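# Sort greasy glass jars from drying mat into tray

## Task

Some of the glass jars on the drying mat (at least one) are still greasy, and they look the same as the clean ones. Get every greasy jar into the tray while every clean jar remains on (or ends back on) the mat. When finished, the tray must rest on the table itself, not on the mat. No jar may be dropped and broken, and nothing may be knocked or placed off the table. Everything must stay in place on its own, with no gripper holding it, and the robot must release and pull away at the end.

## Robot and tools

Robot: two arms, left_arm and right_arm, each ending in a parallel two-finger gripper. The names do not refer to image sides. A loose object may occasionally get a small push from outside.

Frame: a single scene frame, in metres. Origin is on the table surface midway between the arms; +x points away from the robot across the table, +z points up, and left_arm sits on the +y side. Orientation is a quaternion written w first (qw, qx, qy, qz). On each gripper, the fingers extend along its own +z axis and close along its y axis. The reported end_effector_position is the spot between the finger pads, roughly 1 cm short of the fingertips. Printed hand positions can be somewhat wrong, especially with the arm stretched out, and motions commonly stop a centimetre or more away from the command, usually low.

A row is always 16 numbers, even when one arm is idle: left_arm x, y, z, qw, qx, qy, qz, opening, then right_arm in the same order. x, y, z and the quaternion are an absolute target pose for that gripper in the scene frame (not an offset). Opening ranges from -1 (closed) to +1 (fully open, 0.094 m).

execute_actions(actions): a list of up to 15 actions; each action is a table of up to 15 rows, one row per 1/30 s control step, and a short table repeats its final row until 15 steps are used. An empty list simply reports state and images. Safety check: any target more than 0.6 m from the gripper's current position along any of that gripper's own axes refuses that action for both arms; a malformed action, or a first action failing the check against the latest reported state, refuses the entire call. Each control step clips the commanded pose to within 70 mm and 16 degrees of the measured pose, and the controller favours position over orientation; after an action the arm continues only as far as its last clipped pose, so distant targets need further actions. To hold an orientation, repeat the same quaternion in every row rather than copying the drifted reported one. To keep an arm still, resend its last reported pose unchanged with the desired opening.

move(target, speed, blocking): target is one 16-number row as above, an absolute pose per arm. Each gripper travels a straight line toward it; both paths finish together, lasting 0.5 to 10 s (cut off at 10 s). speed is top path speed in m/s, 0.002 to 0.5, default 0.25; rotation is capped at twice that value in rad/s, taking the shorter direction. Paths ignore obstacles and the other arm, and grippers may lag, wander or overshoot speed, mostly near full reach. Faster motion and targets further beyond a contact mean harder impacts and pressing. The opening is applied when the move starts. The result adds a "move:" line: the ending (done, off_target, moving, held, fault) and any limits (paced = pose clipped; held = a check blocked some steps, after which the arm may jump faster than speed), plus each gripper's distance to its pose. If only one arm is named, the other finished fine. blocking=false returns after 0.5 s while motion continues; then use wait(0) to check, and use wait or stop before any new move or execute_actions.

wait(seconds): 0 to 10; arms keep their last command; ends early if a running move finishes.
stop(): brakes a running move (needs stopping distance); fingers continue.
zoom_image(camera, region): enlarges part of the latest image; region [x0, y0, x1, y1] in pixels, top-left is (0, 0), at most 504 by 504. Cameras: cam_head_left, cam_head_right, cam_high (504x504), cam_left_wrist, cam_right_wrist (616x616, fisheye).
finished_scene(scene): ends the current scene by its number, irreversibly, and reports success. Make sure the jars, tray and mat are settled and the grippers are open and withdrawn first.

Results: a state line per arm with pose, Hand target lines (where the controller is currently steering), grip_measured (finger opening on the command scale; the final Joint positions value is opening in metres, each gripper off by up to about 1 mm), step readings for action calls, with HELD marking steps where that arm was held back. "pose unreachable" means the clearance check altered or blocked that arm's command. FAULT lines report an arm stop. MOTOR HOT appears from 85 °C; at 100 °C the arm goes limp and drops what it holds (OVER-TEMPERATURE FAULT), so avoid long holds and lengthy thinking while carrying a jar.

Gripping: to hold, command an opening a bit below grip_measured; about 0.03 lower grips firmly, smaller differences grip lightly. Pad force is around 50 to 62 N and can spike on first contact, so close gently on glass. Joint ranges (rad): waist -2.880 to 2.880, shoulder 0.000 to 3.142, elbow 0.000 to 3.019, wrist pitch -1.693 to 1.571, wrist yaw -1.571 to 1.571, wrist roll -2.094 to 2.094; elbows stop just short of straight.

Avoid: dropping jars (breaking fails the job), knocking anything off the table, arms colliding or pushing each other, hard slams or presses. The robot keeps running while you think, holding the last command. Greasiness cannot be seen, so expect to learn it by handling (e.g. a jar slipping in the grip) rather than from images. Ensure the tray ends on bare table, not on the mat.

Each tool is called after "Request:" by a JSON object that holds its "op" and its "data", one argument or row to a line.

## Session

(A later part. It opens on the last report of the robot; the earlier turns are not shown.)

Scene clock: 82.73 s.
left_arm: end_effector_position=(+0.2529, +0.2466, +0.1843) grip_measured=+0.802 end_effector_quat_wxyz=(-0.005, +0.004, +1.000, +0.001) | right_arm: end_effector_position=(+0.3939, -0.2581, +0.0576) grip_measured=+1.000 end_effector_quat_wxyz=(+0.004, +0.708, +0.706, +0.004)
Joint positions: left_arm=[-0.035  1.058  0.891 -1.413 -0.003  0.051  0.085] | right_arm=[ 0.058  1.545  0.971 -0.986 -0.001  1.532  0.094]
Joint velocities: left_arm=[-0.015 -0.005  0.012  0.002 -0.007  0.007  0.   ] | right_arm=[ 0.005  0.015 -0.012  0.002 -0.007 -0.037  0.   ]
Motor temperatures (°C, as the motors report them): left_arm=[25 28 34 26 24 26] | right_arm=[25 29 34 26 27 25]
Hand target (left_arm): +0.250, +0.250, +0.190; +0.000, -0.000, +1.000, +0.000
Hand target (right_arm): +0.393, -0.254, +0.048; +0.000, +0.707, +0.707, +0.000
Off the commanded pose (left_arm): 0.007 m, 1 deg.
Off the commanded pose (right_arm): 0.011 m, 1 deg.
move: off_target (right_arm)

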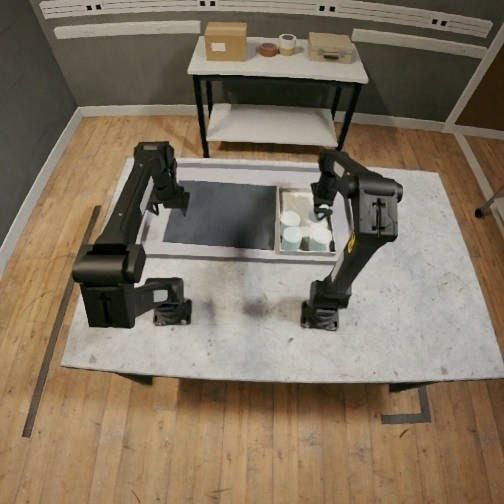

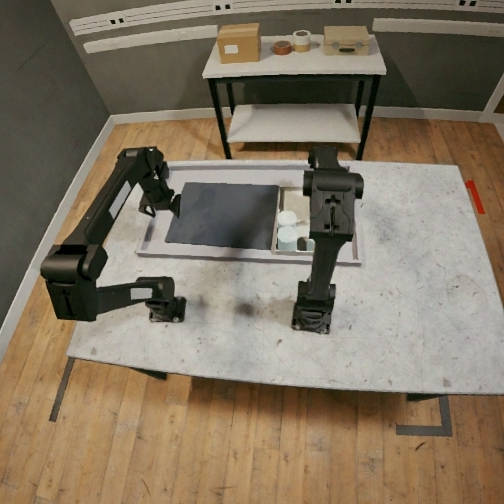

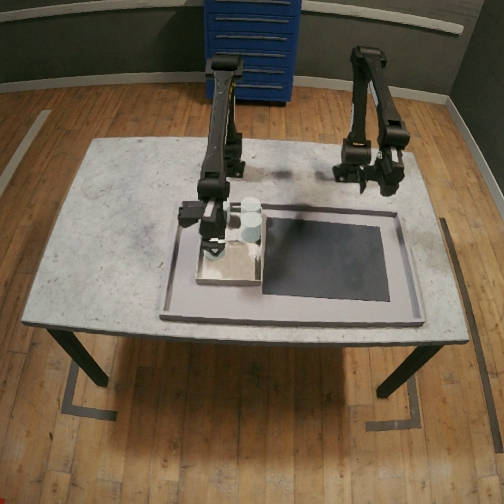

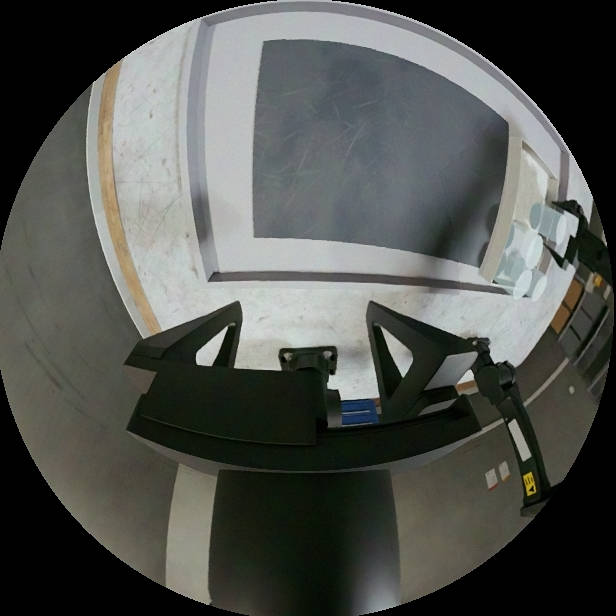

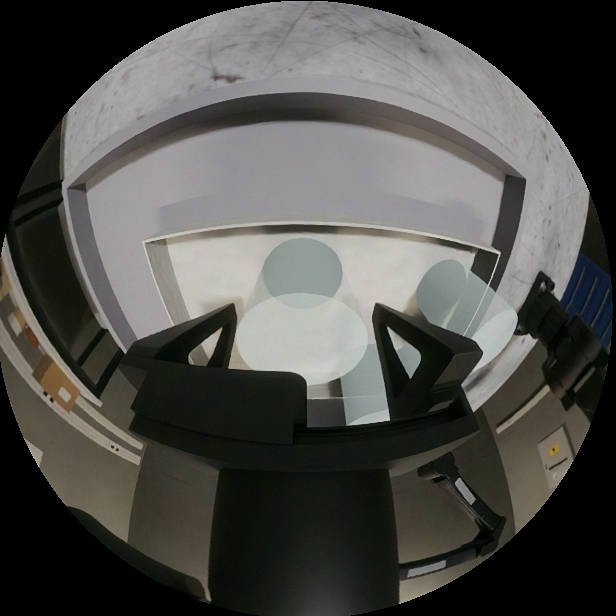

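Request:
{"op": "execute_actions", "data": {
  "actions": [
    [[0.25,0.25,0.19,0,0,1,0,0.8,0.393,-0.255,0.053,0,0.7071,0.7071,0,0.8],[0.25,0.25,0.19,0,0,1,0,0.8,0.393,-0.255,0.053,0,0.7071,0.7071,0,0.68],[0.25,0.25,0.19,0,0,1,0,0.8,0.393,-0.255,0.053,0,0.7071,0.7071,0,0.6],[0.25,0.25,0.19,0,0,1,0,0.8,0.393,-0.255,0.053,0,0.7071,0.7071,0,0.54],[0.25,0.25,0.19,0,0,1,0,0.8,0.393,-0.255,0.053,0,0.7071,0.7071,0,0.5],[0.25,0.25,0.19,0,0,1,0,0.8,0.393,-0.255,0.053,0,0.7071,0.7071,0,0.47],[0.25,0.25,0.19,0,0,1,0,0.8,0.393,-0.255,0.053,0,0.7071,0.7071,0,0.445],[0.25,0.25,0.19,0,0,1,0,0.8,0.393,-0.255,0.053,0,0.7071,0.7071,0,0.425],[0.25,0.25,0.19,0,0,1,0,0.8,0.393,-0.255,0.053,0,0.7071,0.7071,0,0.41],[0.25,0.25,0.19,0,0,1,0,0.8,0.393,-0.255,0.053,0,0.7071,0.7071,0,0.395],[0.25,0.25,0.19,0,0,1,0,0.8,0.393,-0.255,0.053,0,0.7071,0.7071,0,0.385],[0.25,0.25,0.19,0,0,1,0,0.8,0.393,-0.255,0.053,0,0.7071,0.7071,0,0.375],[0.25,0.25,0.19,0,0,1,0,0.8,0.393,-0.255,0.053,0,0.7071,0.7071,0,0.365]]
  ]
}}

Request:
{"op": "move", "data": {
  "target": [0.25,0.25,0.19,0,0,1,0,0.8,0.435,-0.25,0.135,0,0.7071,0.7071,0,0.365],
  "speed": 0.14
}}

Scene clock: 83.57 s.
left_arm: end_effector_position=(+0.2529, +0.2466, +0.1843) grip_measured=+0.802 end_effector_quat_wxyz=(-0.005, +0.004, +1.000, +0.001) | right_arm: end_effector_position=(+0.3939, -0.2581, +0.0576) grip_measured=+0.394 end_effector_quat_wxyz=(+0.004, +0.708, +0.706, +0.004)
Joint positions: left_arm=[-0.035  1.058  0.891 -1.413 -0.003  0.051  0.085] | right_arm=[ 0.058  1.545  0.971 -0.986 -0.001  1.533  0.065]
Joint velocities: left_arm=[ 0.005 -0.015 -0.002 -0.012  0.022  0.037  0.   ] | right_arm=[ 0.024 -0.005 -0.002 -0.012 -0.081  0.022  0.001]
Motor temperatures (°C, as the motors report them): left_arm=[25 28 34 26 24 26] | right_arm=[25 29 33 26 27 25]
Hand target (left_arm): +0.250, +0.250, +0.190; +0.000, -0.000, +1.000, +0.000
Hand target (right_arm): +0.393, -0.255, +0.053; +0.000, +0.707, +0.707, -0.000
Off the commanded pose (left_arm): 0.007 m, 1 deg.
Off the commanded pose (right_arm): 0.006 m, 1 deg.
Step readings (end_effector_position):
0: left_arm (+0.2529, +0.2466, +0.1843) | right_arm (+0.3939, -0.2581, +0.0576)
1: left_arm (+0.2529, +0.2466, +0.1843) | right_arm (+0.3939, -0.2581, +0.0576)
2: left_arm (+0.2529, +0.2466, +0.1843) | right_arm (+0.3939, -0.2581, +0.0576)
4: left_arm (+0.2529, +0.2466, +0.1843) | right_arm (+0.3939, -0.2581, +0.0576)
8: left_arm (+0.2529, +0.2466, +0.1843) | right_arm (+0.3939, -0.2581, +0.0576)
15: end_effector_position above

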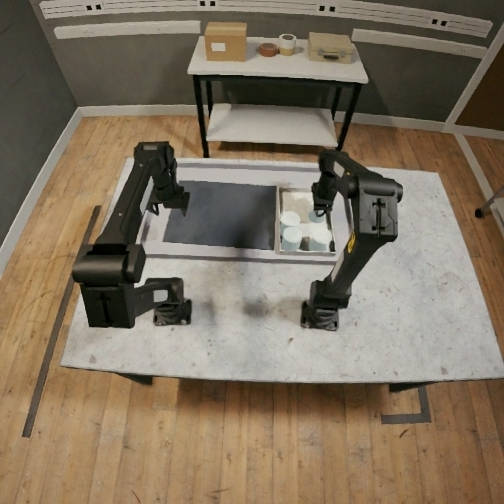

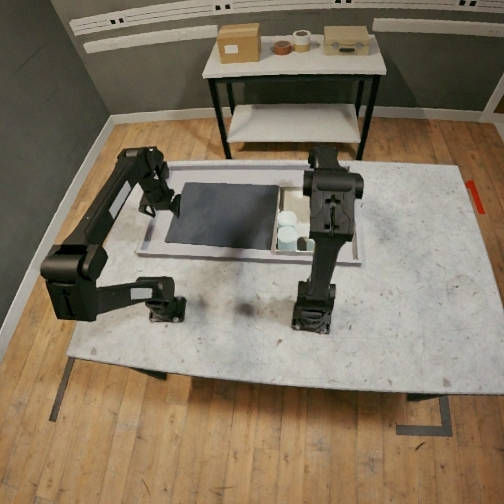

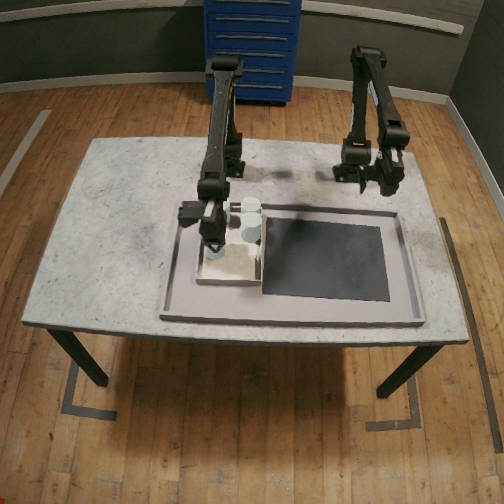

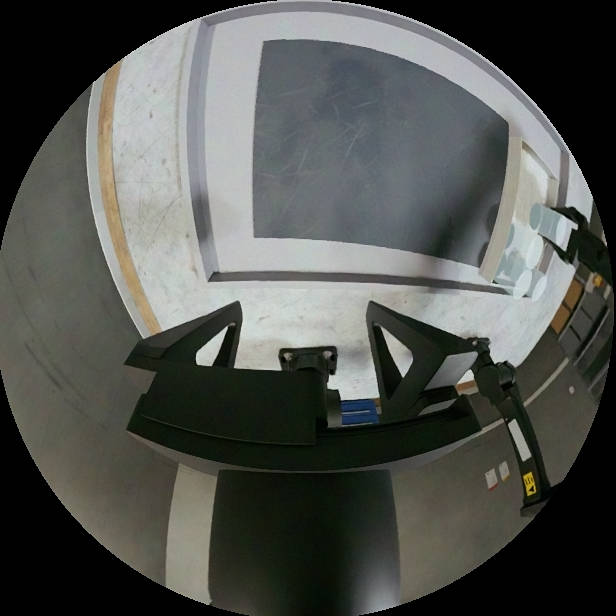

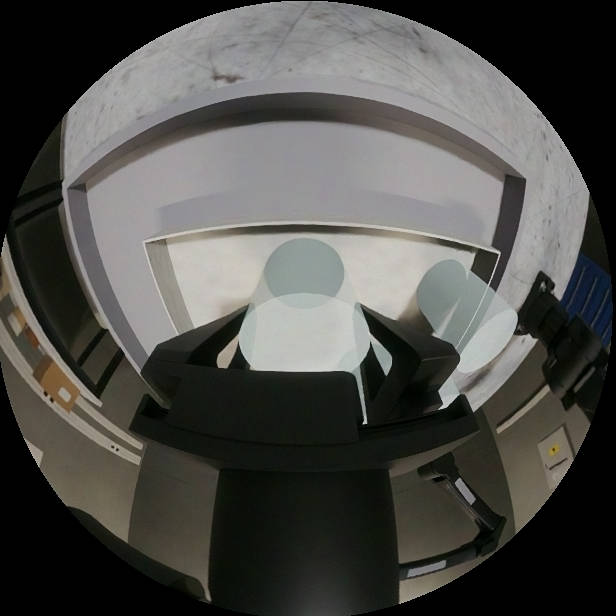

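Scene clock: 84.57 s.
left_arm: end_effector_position=(+0.2529, +0.2466, +0.1843) grip_measured=+0.802 end_effector_quat_wxyz=(-0.005, +0.004, +1.000, +0.001) | right_arm: end_effector_position=(+0.4221, -0.2538, +0.1240) grip_measured=+0.394 end_effector_quat_wxyz=(-0.005, +0.707, +0.707, -0.005)
Joint positions: left_arm=[-0.035  1.058  0.891 -1.413 -0.003  0.051  0.085] | right_arm=[ 0.07   1.545  1.166 -1.207 -0.001  1.544  0.065]
Joint velocities: left_arm=[-0.005  0.005  0.012  0.007  0.037 -0.051 -0.001] | right_arm=[-0.015 -0.015 -0.012 -0.007  0.007  0.037 -0.   ]
Motor temperatures (°C, as the motors report them): left_arm=[25 28 34 26 24 26] | right_arm=[25 29 34 26 27 25]
Hand target (left_arm): +0.250, +0.250, +0.190; +0.000, -0.000, +1.000, +0.000
Hand target (right_arm): +0.434, -0.250, +0.135; +0.000, +0.707, +0.707, +0.000
Off the commanded pose (left_arm): 0.007 m, 1 deg.
Off the commanded pose (right_arm): 0.017 m, 1 deg.
move: off_target (right_arm)

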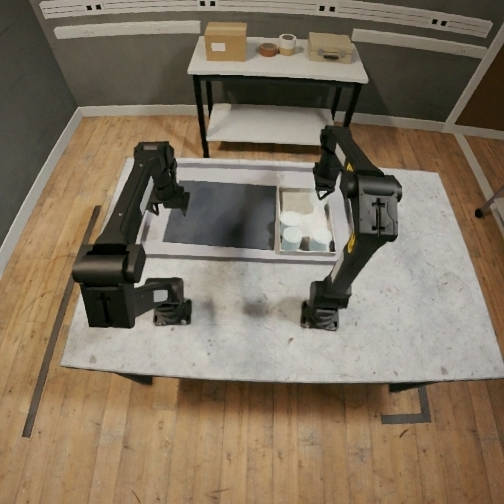

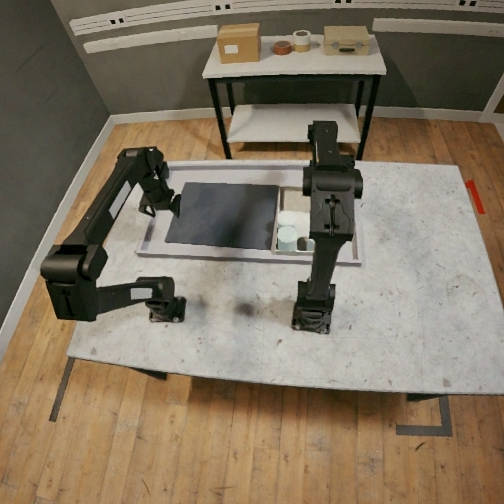

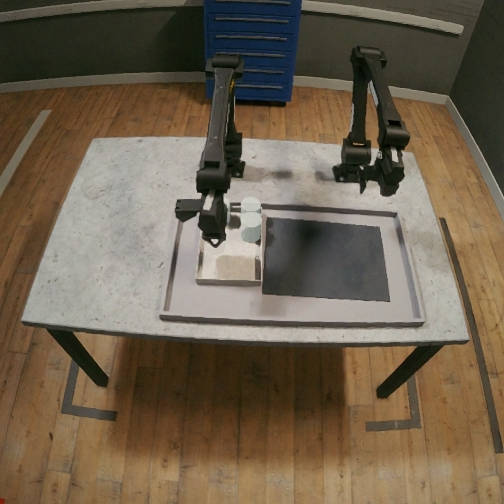

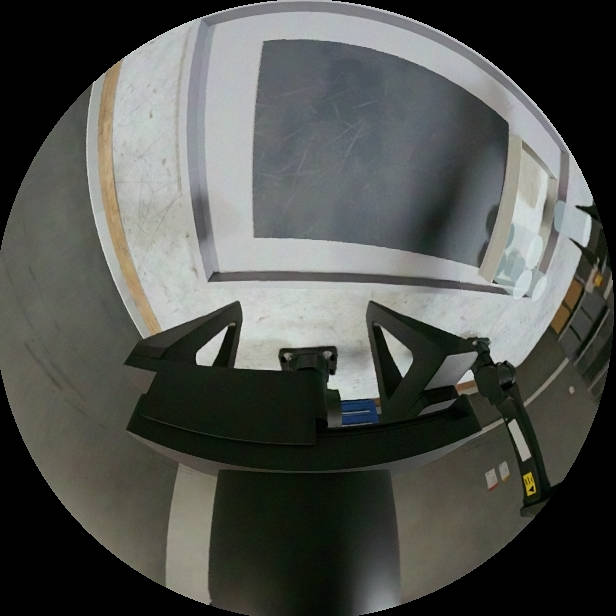

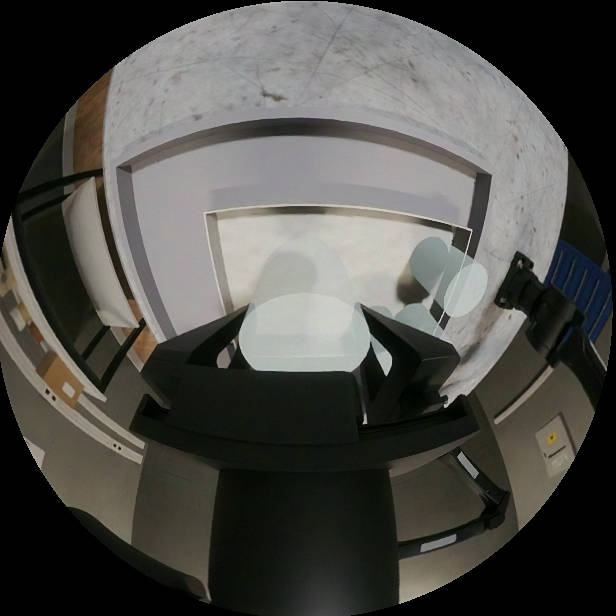

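Request:
{"op": "move", "data": {
  "target": [0.25,0.25,0.19,0,0,1,0,0.8,0.435,0.005,0.125,0,0.5,0.866,0,0.365],
  "speed": 0.2
}}

Request:
{"op": "move", "data": {
  "target": [0.25,0.25,0.19,0,0,1,0,0.8,0.43,0.005,0.046,0,0.5,0.866,0,0.365],
  "speed": 0.07
}}

Scene clock: 86.33 s.
left_arm: end_effector_position=(+0.2529, +0.2466, +0.1843) grip_measured=+0.802 end_effector_quat_wxyz=(-0.005, +0.004, +1.000, +0.001) | right_arm: end_effector_position=(+0.4225, -0.0007, +0.1158) grip_measured=+0.394 end_effector_quat_wxyz=(-0.002, +0.501, +0.865, -0.003)
Joint positions: left_arm=[-0.035  1.058  0.891 -1.413 -0.003  0.051  0.085] | right_arm=[ 0.608  1.702  1.34  -1.216 -0.001  1.56   0.065]
Joint velocities: left_arm=[-0.005 -0.005 -0.007 -0.002  0.022 -0.007  0.   ] | right_arm=[-0.005 -0.005 -0.012 -0.007 -0.022 -0.037  0.   ]
Motor temperatures (°C, as the motors report them): left_arm=[25 27 34 26 24 26] | right_arm=[25 29 34 26 27 25]
Hand target (left_arm): +0.250, +0.250, +0.190; +0.000, -0.000, +1.000, +0.000
Hand target (right_arm): +0.437, +0.004, +0.125; +0.002, +0.500, +0.866, +0.003
Off the commanded pose (left_arm): 0.007 m, 1 deg.
Off the commanded pose (right_arm): 0.016 m, 0 deg.
move: off_target (right_arm)

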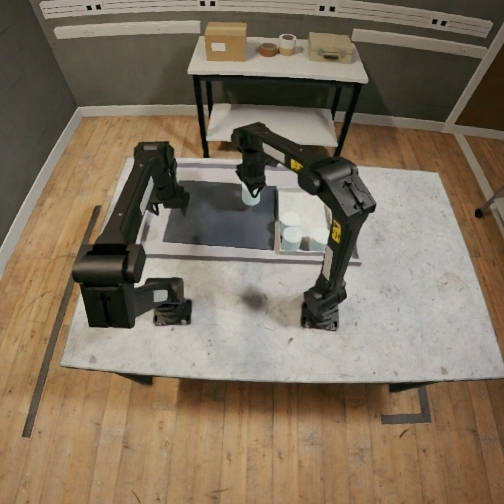

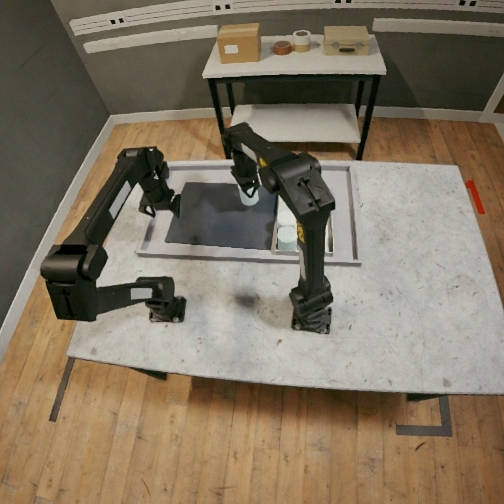

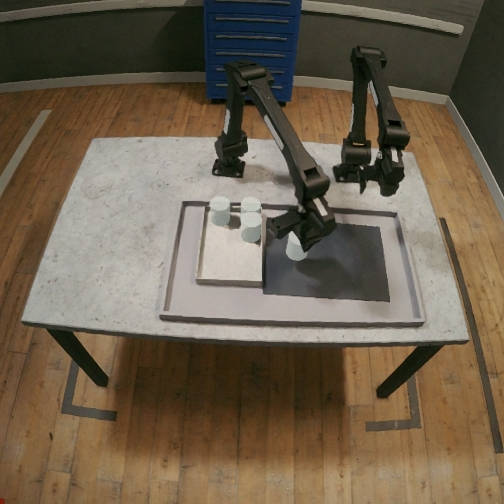

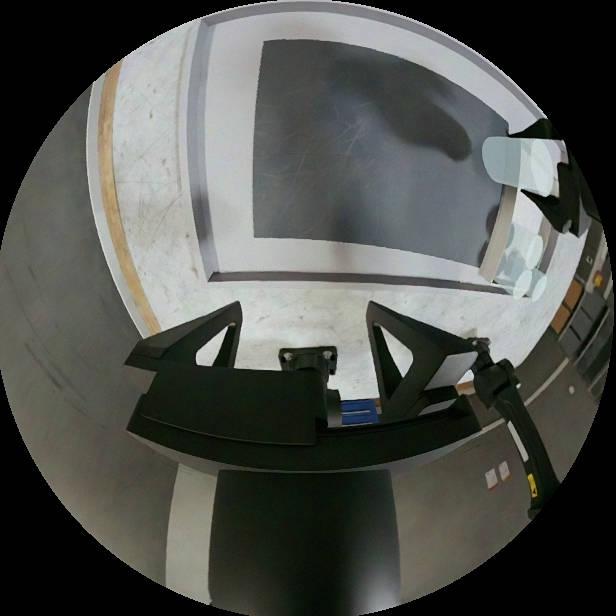

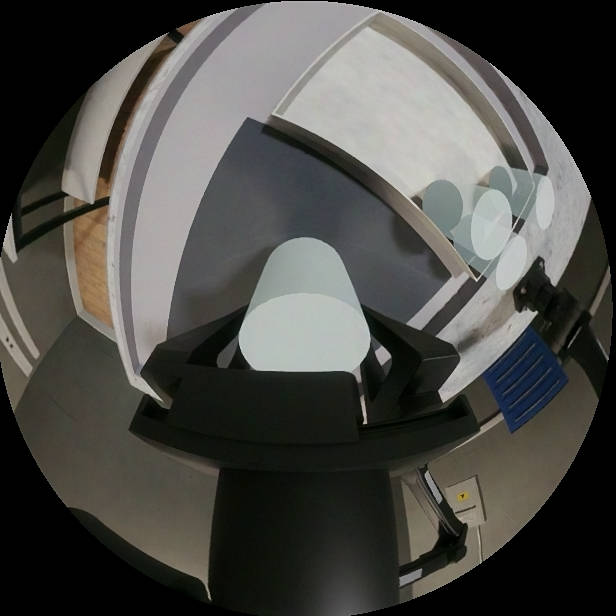

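Scene clock: 87.67 s.
left_arm: end_effector_position=(+0.2529, +0.2466, +0.1843) grip_measured=+0.802 end_effector_quat_wxyz=(-0.005, +0.004, +1.000, +0.001) | right_arm: end_effector_position=(+0.4312, +0.0042, +0.0605) grip_measured=+0.393 end_effector_quat_wxyz=(+0.003, +0.501, +0.865, +0.007)
Joint positions: left_arm=[-0.035  1.058  0.891 -1.413 -0.003  0.051  0.085] | right_arm=[ 0.608  1.773  1.277 -1.061 -0.001  1.56   0.065]
Joint velocities: left_arm=[-0.015 -0.005 -0.002 -0.007 -0.066 -0.037  0.001] | right_arm=[ 0.005 -0.005 -0.022  0.007 -0.037 -0.037 -0.   ]
Motor temperatures (°C, as the motors report them): left_arm=[25 27 34 26 24 26] | right_arm=[25 29 34 26 27 25]
Hand target (left_arm): +0.250, +0.250, +0.190; +0.000, -0.000, +1.000, +0.000
Hand target (right_arm): +0.430, +0.005, +0.047; +0.000, +0.500, +0.866, +0.000
Off the commanded pose (left_arm): 0.007 m, 1 deg.
Off the commanded pose (right_arm): 0.015 m, 1 deg.
move: off_target (right_arm)

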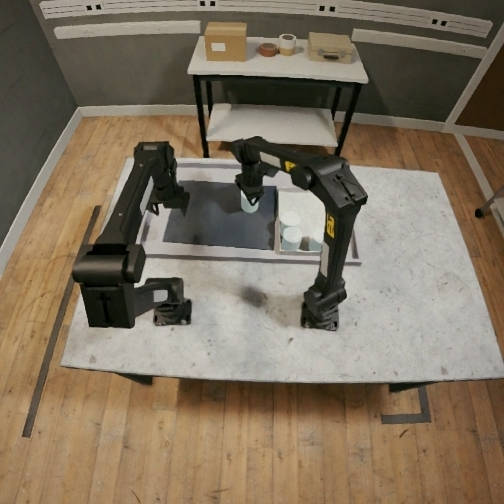

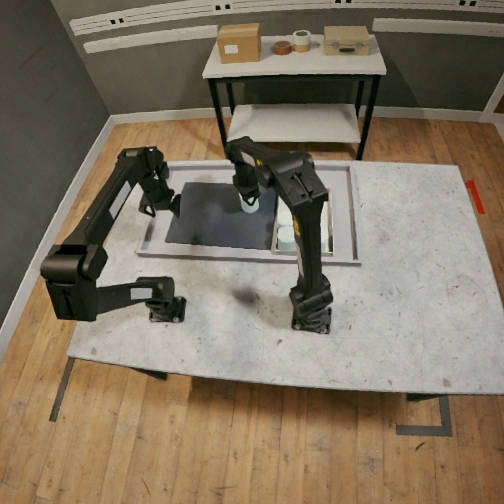

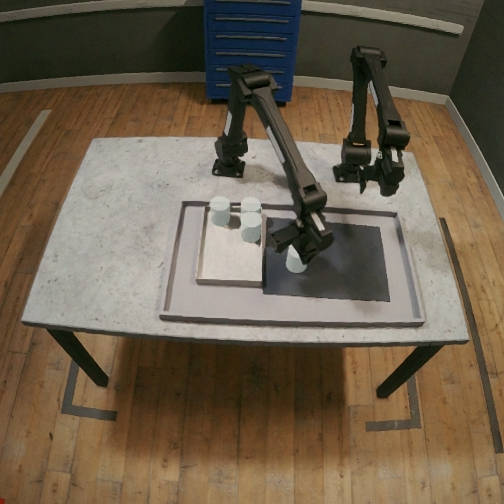

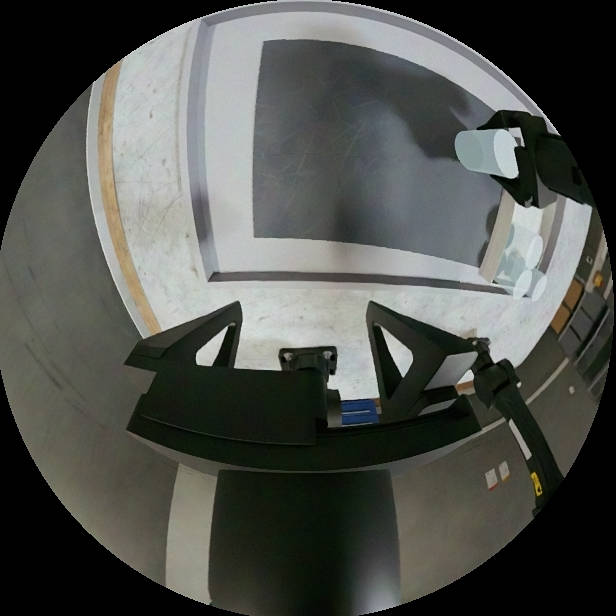

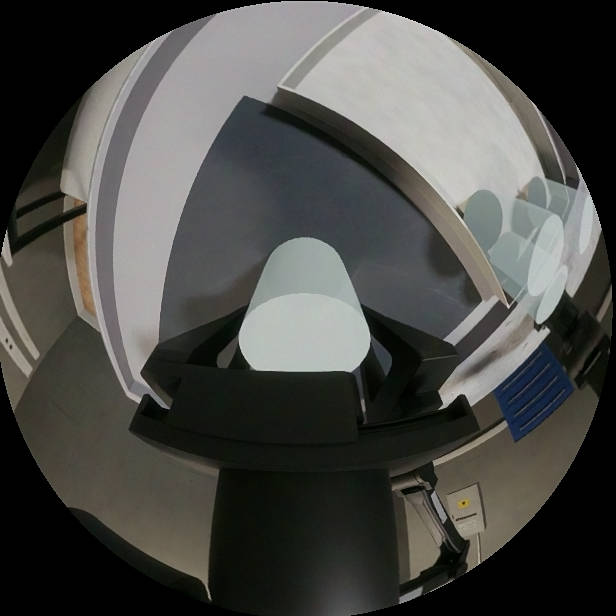

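Request:
{"op": "execute_actions", "data": {
  "actions": [
    [[0.25,0.25,0.19,0,0,1,0,0.8,0.43,0.005,0.045,0,0.5,0.866,0,0.365],[0.25,0.25,0.19,0,0,1,0,0.8,0.43,0.005,0.044,0,0.5,0.866,0,0.365],[0.25,0.25,0.19,0,0,1,0,0.8,0.43,0.005,0.043,0,0.5,0.866,0,0.365],[0.25,0.25,0.19,0,0,1,0,0.8,0.43,0.005,0.042,0,0.5,0.866,0,0.365],[0.25,0.25,0.19,0,0,1,0,0.8,0.43,0.005,0.041,0,0.5,0.866,0,0.365]]
  ]
}}

Request:
{"op": "zoom_image", "data": {
  "camera": "cam_high",
  "region": [230, 200, 330, 300]
}}

Scene clock: 88.30 s.
left_arm: end_effector_position=(+0.2529, +0.2466, +0.1843) grip_measured=+0.802 end_effector_quat_wxyz=(-0.005, +0.004, +1.000, +0.001) | right_arm: end_effector_position=(+0.4313, +0.0042, +0.0605) grip_measured=+0.393 end_effector_quat_wxyz=(+0.003, +0.501, +0.865, +0.007)
Joint positions: left_arm=[-0.035  1.058  0.891 -1.413 -0.003  0.051  0.085] | right_arm=[ 0.608  1.773  1.277 -1.06  -0.001  1.56   0.065]
Joint velocities: left_arm=[-0.005  0.005  0.002  0.007 -0.022 -0.037  0.001] | right_arm=[-0.024 -0.015  0.012 -0.007 -0.037  0.007 -0.001]
Motor temperatures (°C, as the motors report them): left_arm=[25 27 34 26 24 26] | right_arm=[25 29 34 26 27 25]
Hand target (left_arm): +0.250, +0.250, +0.190; +0.000, -0.000, +1.000, +0.000
Hand target (right_arm): +0.429, +0.005, +0.042; +0.000, +0.500, +0.866, -0.000
Off the commanded pose (left_arm): 0.007 m, 1 deg.
Off the commanded pose (right_arm): 0.020 m, 1 deg.
Step readings (end_effector_position):
0: left_arm (+0.2529, +0.2466, +0.1843) | right_arm (+0.4312, +0.0042, +0.0605)
1: left_arm (+0.2529, +0.2466, +0.1843) | right_arm (+0.4312, +0.0042, +0.0605)
2: left_arm (+0.2529, +0.2466, +0.1843) | right_arm (+0.4312, +0.0042, +0.0605)
4: left_arm (+0.2529, +0.2466, +0.1843) | right_arm (+0.4313, +0.0042, +0.0605)
8: left_arm (+0.2529, +0.2466, +0.1843) | right_arm (+0.4313, +0.0042, +0.0605)
15: end_effector_position above

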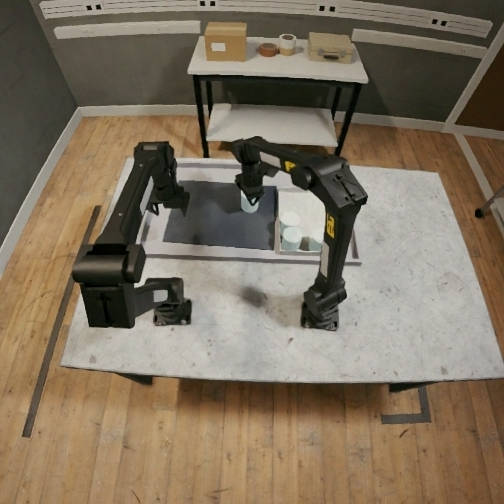

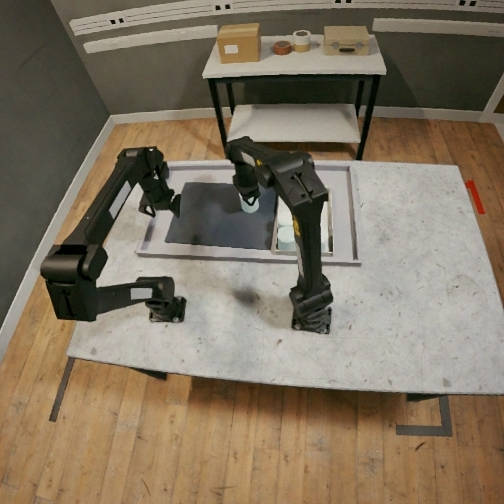

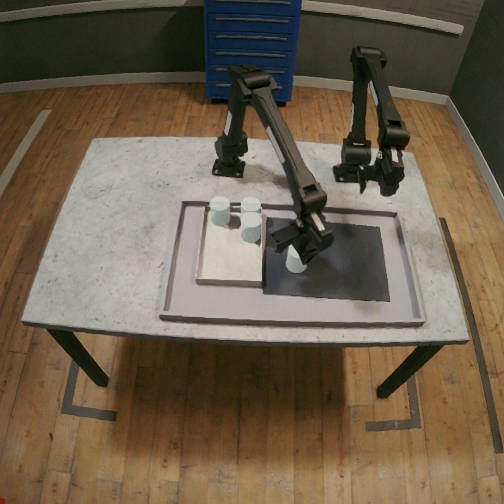

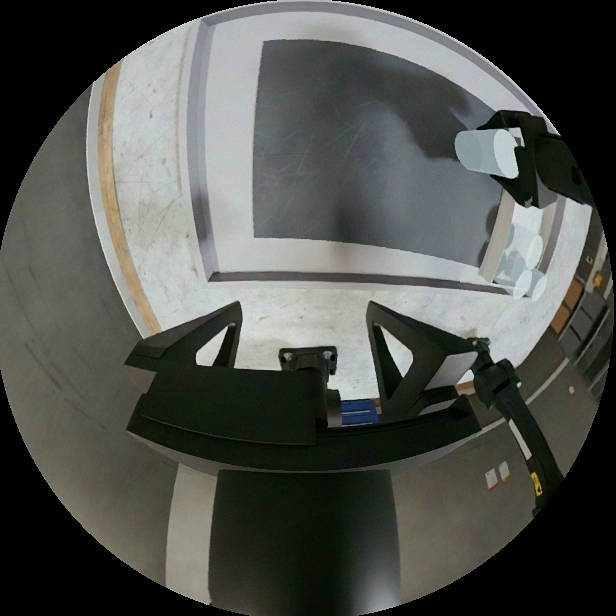

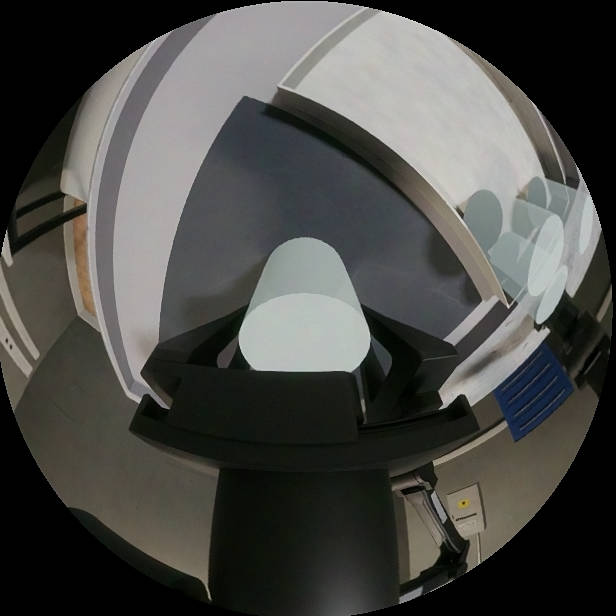

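Region (230, 200, 330, 300) of cam_high's 504x504 image, scaled by 5.040, with more detail than that image has.

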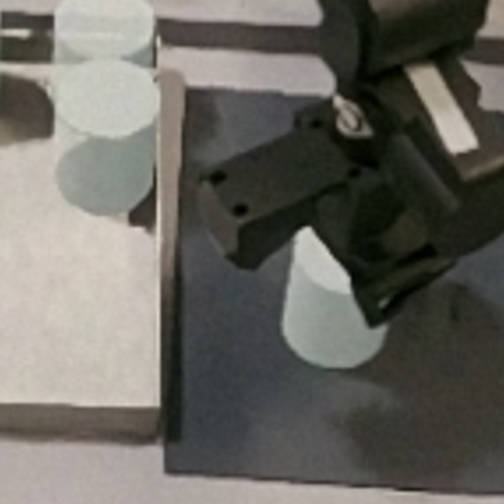

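Request:
{"op": "execute_actions", "data": {
  "actions": [
    [[0.25,0.25,0.19,0,0,1,0,0.8,0.43,0.005,0.05,0,0.5,0.866,0,0.40],[0.25,0.25,0.19,0,0,1,0,0.8,0.43,0.005,0.05,0,0.5,0.866,0,0.41],[0.25,0.25,0.19,0,0,1,0,0.8,0.43,0.005,0.05,0,0.5,0.866,0,0.43],[0.25,0.25,0.19,0,0,1,0,0.8,0.43,0.005,0.05,0,0.5,0.866,0,0.46],[0.25,0.25,0.19,0,0,1,0,0.8,0.43,0.005,0.05,0,0.5,0.866,0,0.55],[0.25,0.25,0.19,0,0,1,0,0.8,0.43,0.005,0.05,0,0.5,0.866,0,0.7],[0.25,0.25,0.19,0,0,1,0,0.8,0.43,0.005,0.05,0,0.5,0.866,0,0.9]]
  ]
}}

Request:
{"op": "move", "data": {
  "target": [0.25,0.25,0.19,0,0,1,0,0.8,0.435,0.005,0.14,0,0.5,0.866,0,0.9],
  "speed": 0.18
}}

Request:
{"op": "move", "data": {
  "target": [0.25,0.25,0.19,0,0,1,0,0.8,0.46,-0.255,0.06,0,0.7071,0.7071,0,-0.9],
  "speed": 0.22
}}

Scene clock: 89.17 s.
left_arm: end_effector_position=(+0.2529, +0.2466, +0.1843) grip_measured=+0.802 end_effector_quat_wxyz=(-0.005, +0.004, +1.000, +0.001) | right_arm: end_effector_position=(+0.4313, +0.0042, +0.0605) grip_measured=+0.898 end_effector_quat_wxyz=(+0.003, +0.501, +0.865, +0.007)
Joint positions: left_arm=[-0.035  1.058  0.891 -1.413 -0.003  0.051  0.085] | right_arm=[ 0.608  1.773  1.277 -1.06  -0.001  1.56   0.089]
Joint velocities: left_arm=[ 0.005 -0.015 -0.002 -0.022  0.007 -0.066 -0.001] | right_arm=[-0.005 -0.005  0.032  0.007  0.051 -0.022 -0.001]
Motor temperatures (°C, as the motors report them): left_arm=[25 27 34 26 24 26] | right_arm=[25 29 34 26 27 25]
Hand target (left_arm): +0.250, +0.250, +0.190; +0.000, -0.000, +1.000, +0.000
Hand target (right_arm): +0.430, +0.005, +0.050; +0.000, +0.500, +0.866, -0.000
Off the commanded pose (left_arm): 0.007 m, 1 deg.
Off the commanded pose (right_arm): 0.011 m, 1 deg.
Step readings (end_effector_position):
0: left_arm (+0.2529, +0.2466, +0.1843) | right_arm (+0.4313, +0.0042, +0.0605)
1: left_arm (+0.2529, +0.2466, +0.1843) | right_arm (+0.4313, +0.0042, +0.0605)
2: left_arm (+0.2529, +0.2466, +0.1843) | right_arm (+0.4313, +0.0042, +0.0605)
4: left_arm (+0.2529, +0.2466, +0.1843) | right_arm (+0.4313, +0.0042, +0.0605)
8: left_arm (+0.2529, +0.2466, +0.1843) | right_arm (+0.4313, +0.0042, +0.0605)
15: end_effector_position above

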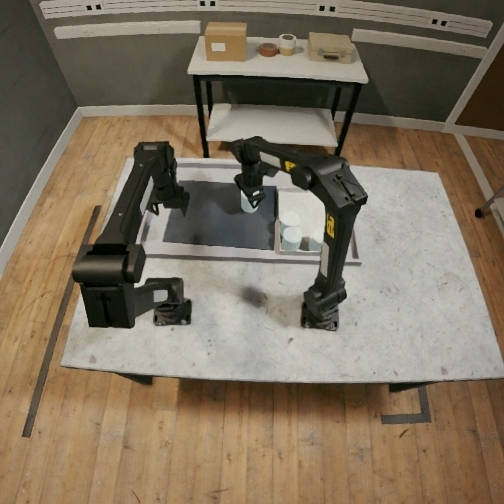

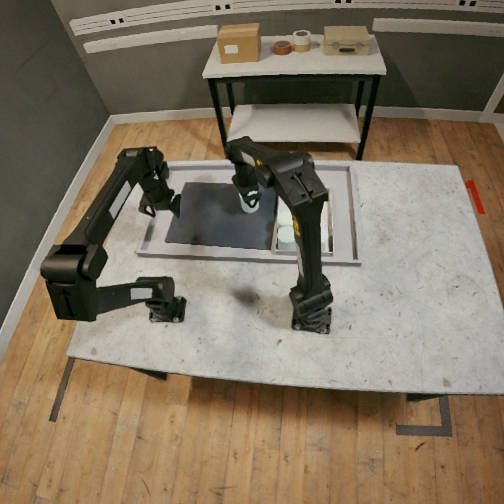

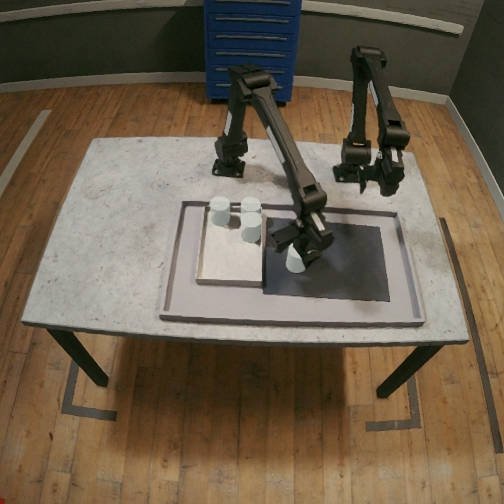

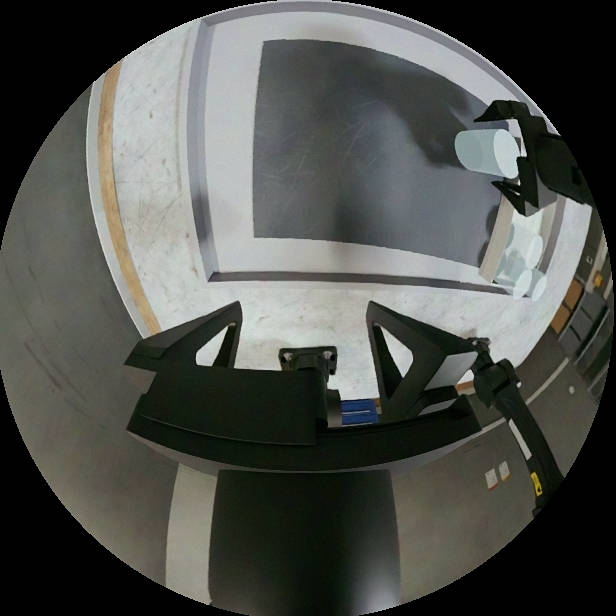

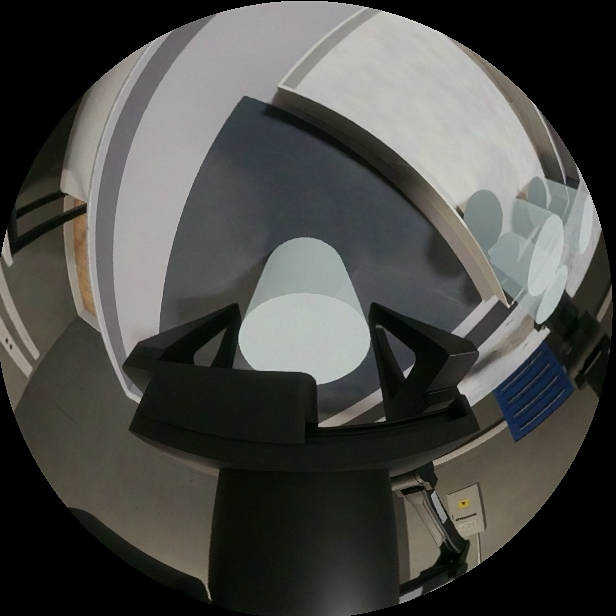

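Scene clock: 90.07 s.
left_arm: end_effector_position=(+0.2529, +0.2466, +0.1843) grip_measured=+0.802 end_effector_quat_wxyz=(-0.005, +0.004, +1.000, +0.001) | right_arm: end_effector_position=(+0.4263, +0.0014, +0.1293) grip_measured=+0.898 end_effector_quat_wxyz=(-0.004, +0.501, +0.865, -0.006)
Joint positions: left_arm=[-0.035  1.058  0.891 -1.413 -0.003  0.051  0.085] | right_arm=[ 0.608  1.705  1.38  -1.26  -0.001  1.56   0.089]
Joint velocities: left_arm=[ 0.005 -0.005 -0.012  0.017  0.007  0.022  0.001] | right_arm=[-0.005  0.005  0.007 -0.007 -0.007 -0.007  0.001]
Motor temperatures (°C, as the motors report them): left_arm=[25 27 34 26 24 26] | right_arm=[25 29 34 26 27 25]
Hand target (left_arm): +0.250, +0.250, +0.190; +0.000, -0.000, +1.000, +0.000
Hand target (right_arm): +0.434, +0.005, +0.140; +0.000, +0.500, +0.866, -0.000
Off the commanded pose (left_arm): 0.007 m, 1 deg.
Off the commanded pose (right_arm): 0.014 m, 1 deg.
move: off_target (right_arm)

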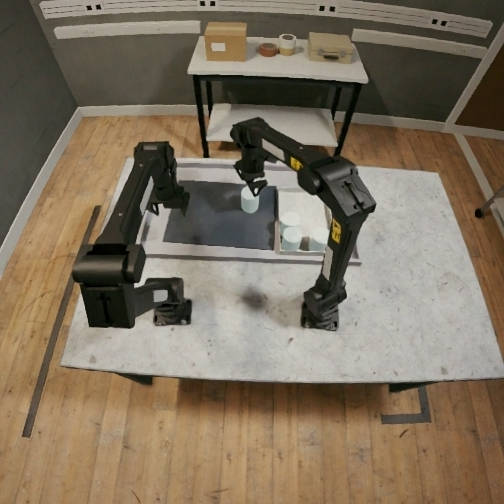

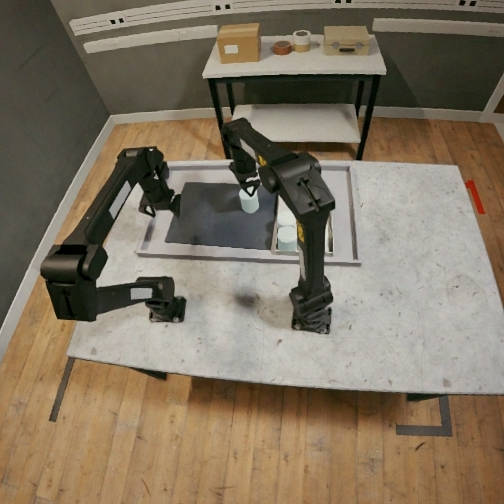

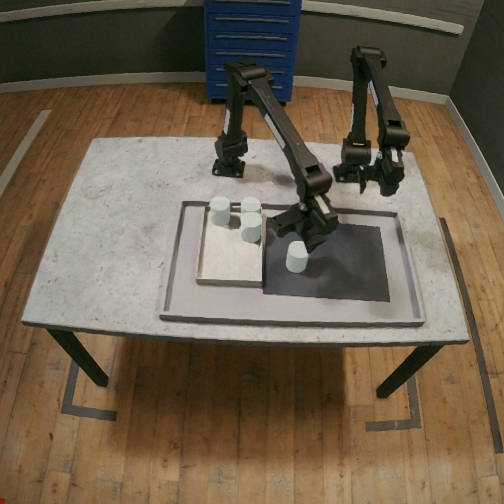

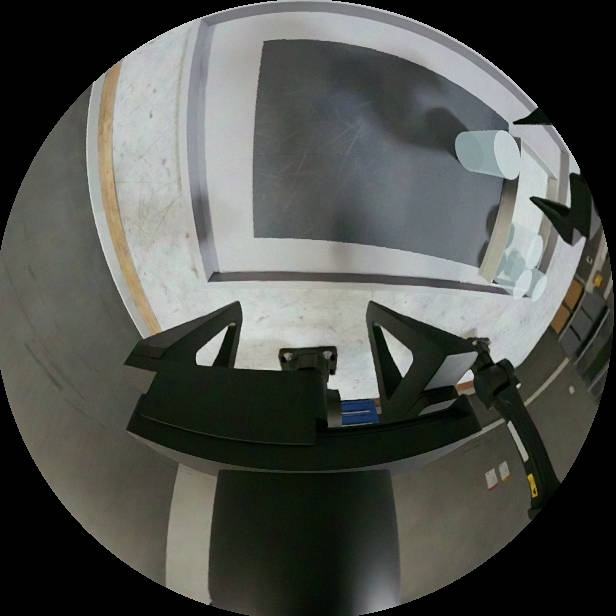

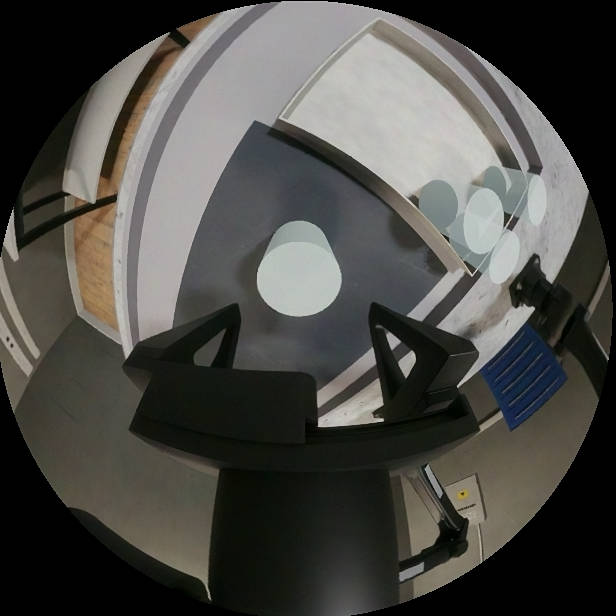

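Scene clock: 91.70 s.
left_arm: end_effector_position=(+0.2529, +0.2466, +0.1843) grip_measured=+0.802 end_effector_quat_wxyz=(-0.005, +0.004, +1.000, +0.001) | right_arm: end_effector_position=(+0.4589, -0.2575, +0.0763) grip_measured=-0.898 end_effector_quat_wxyz=(+0.006, +0.712, +0.702, +0.004)
Joint positions: left_arm=[-0.035  1.058  0.891 -1.413 -0.003  0.051  0.085] | right_arm=[ 0.066  1.67   1.184 -1.071  0.003  1.553  0.005]
Joint velocities: left_arm=[-0.005 -0.005 -0.007  0.002  0.051 -0.066 -0.   ] | right_arm=[-0.005  0.005  0.002  0.007 -0.007 -0.007  0.   ]
Motor temperatures (°C, as the motors report them): left_arm=[25 27 34 26 24 26] | right_arm=[25 29 34 26 27 25]
Hand target (left_arm): +0.250, +0.250, +0.190; +0.000, -0.000, +1.000, +0.000
Hand target (right_arm): +0.458, -0.255, +0.060; -0.001, +0.707, +0.707, -0.003
Off the commanded pose (left_arm): 0.007 m, 1 deg.
Off the commanded pose (right_arm): 0.017 m, 1 deg.
move: off_target (right_arm)

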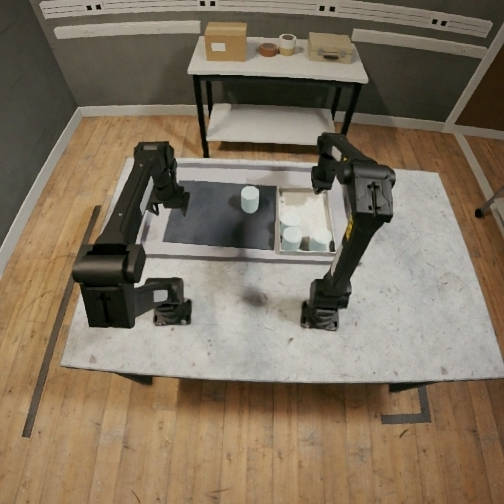

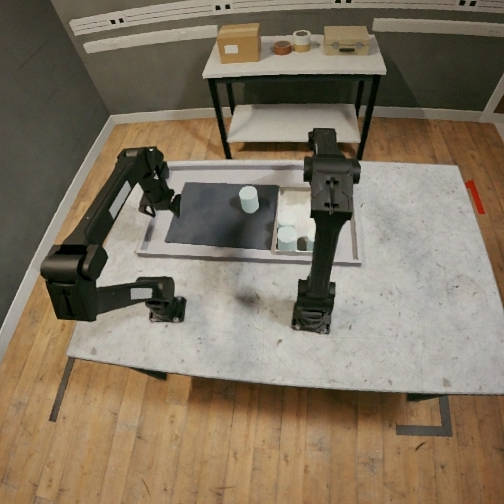

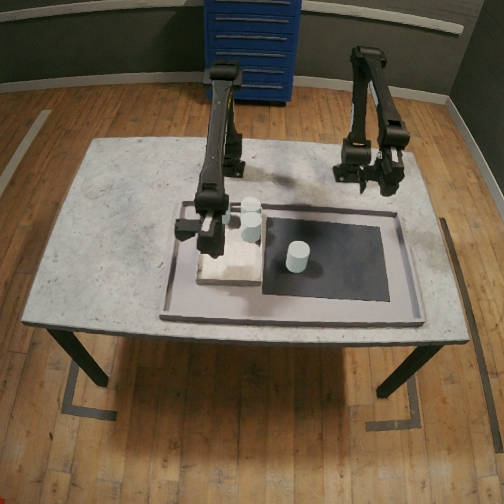

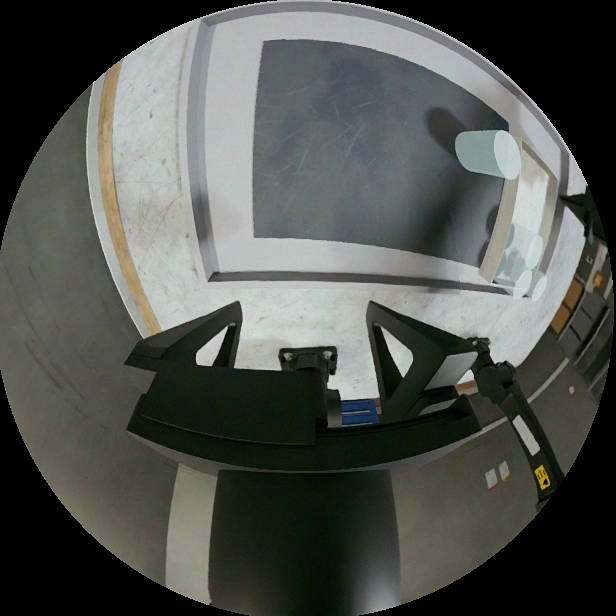

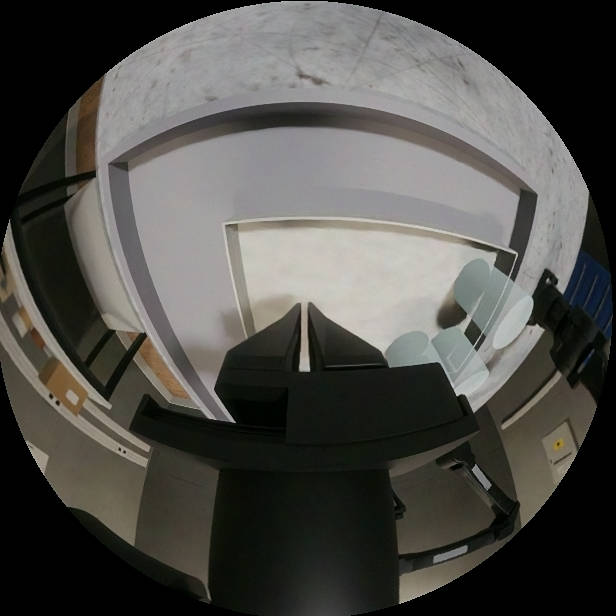

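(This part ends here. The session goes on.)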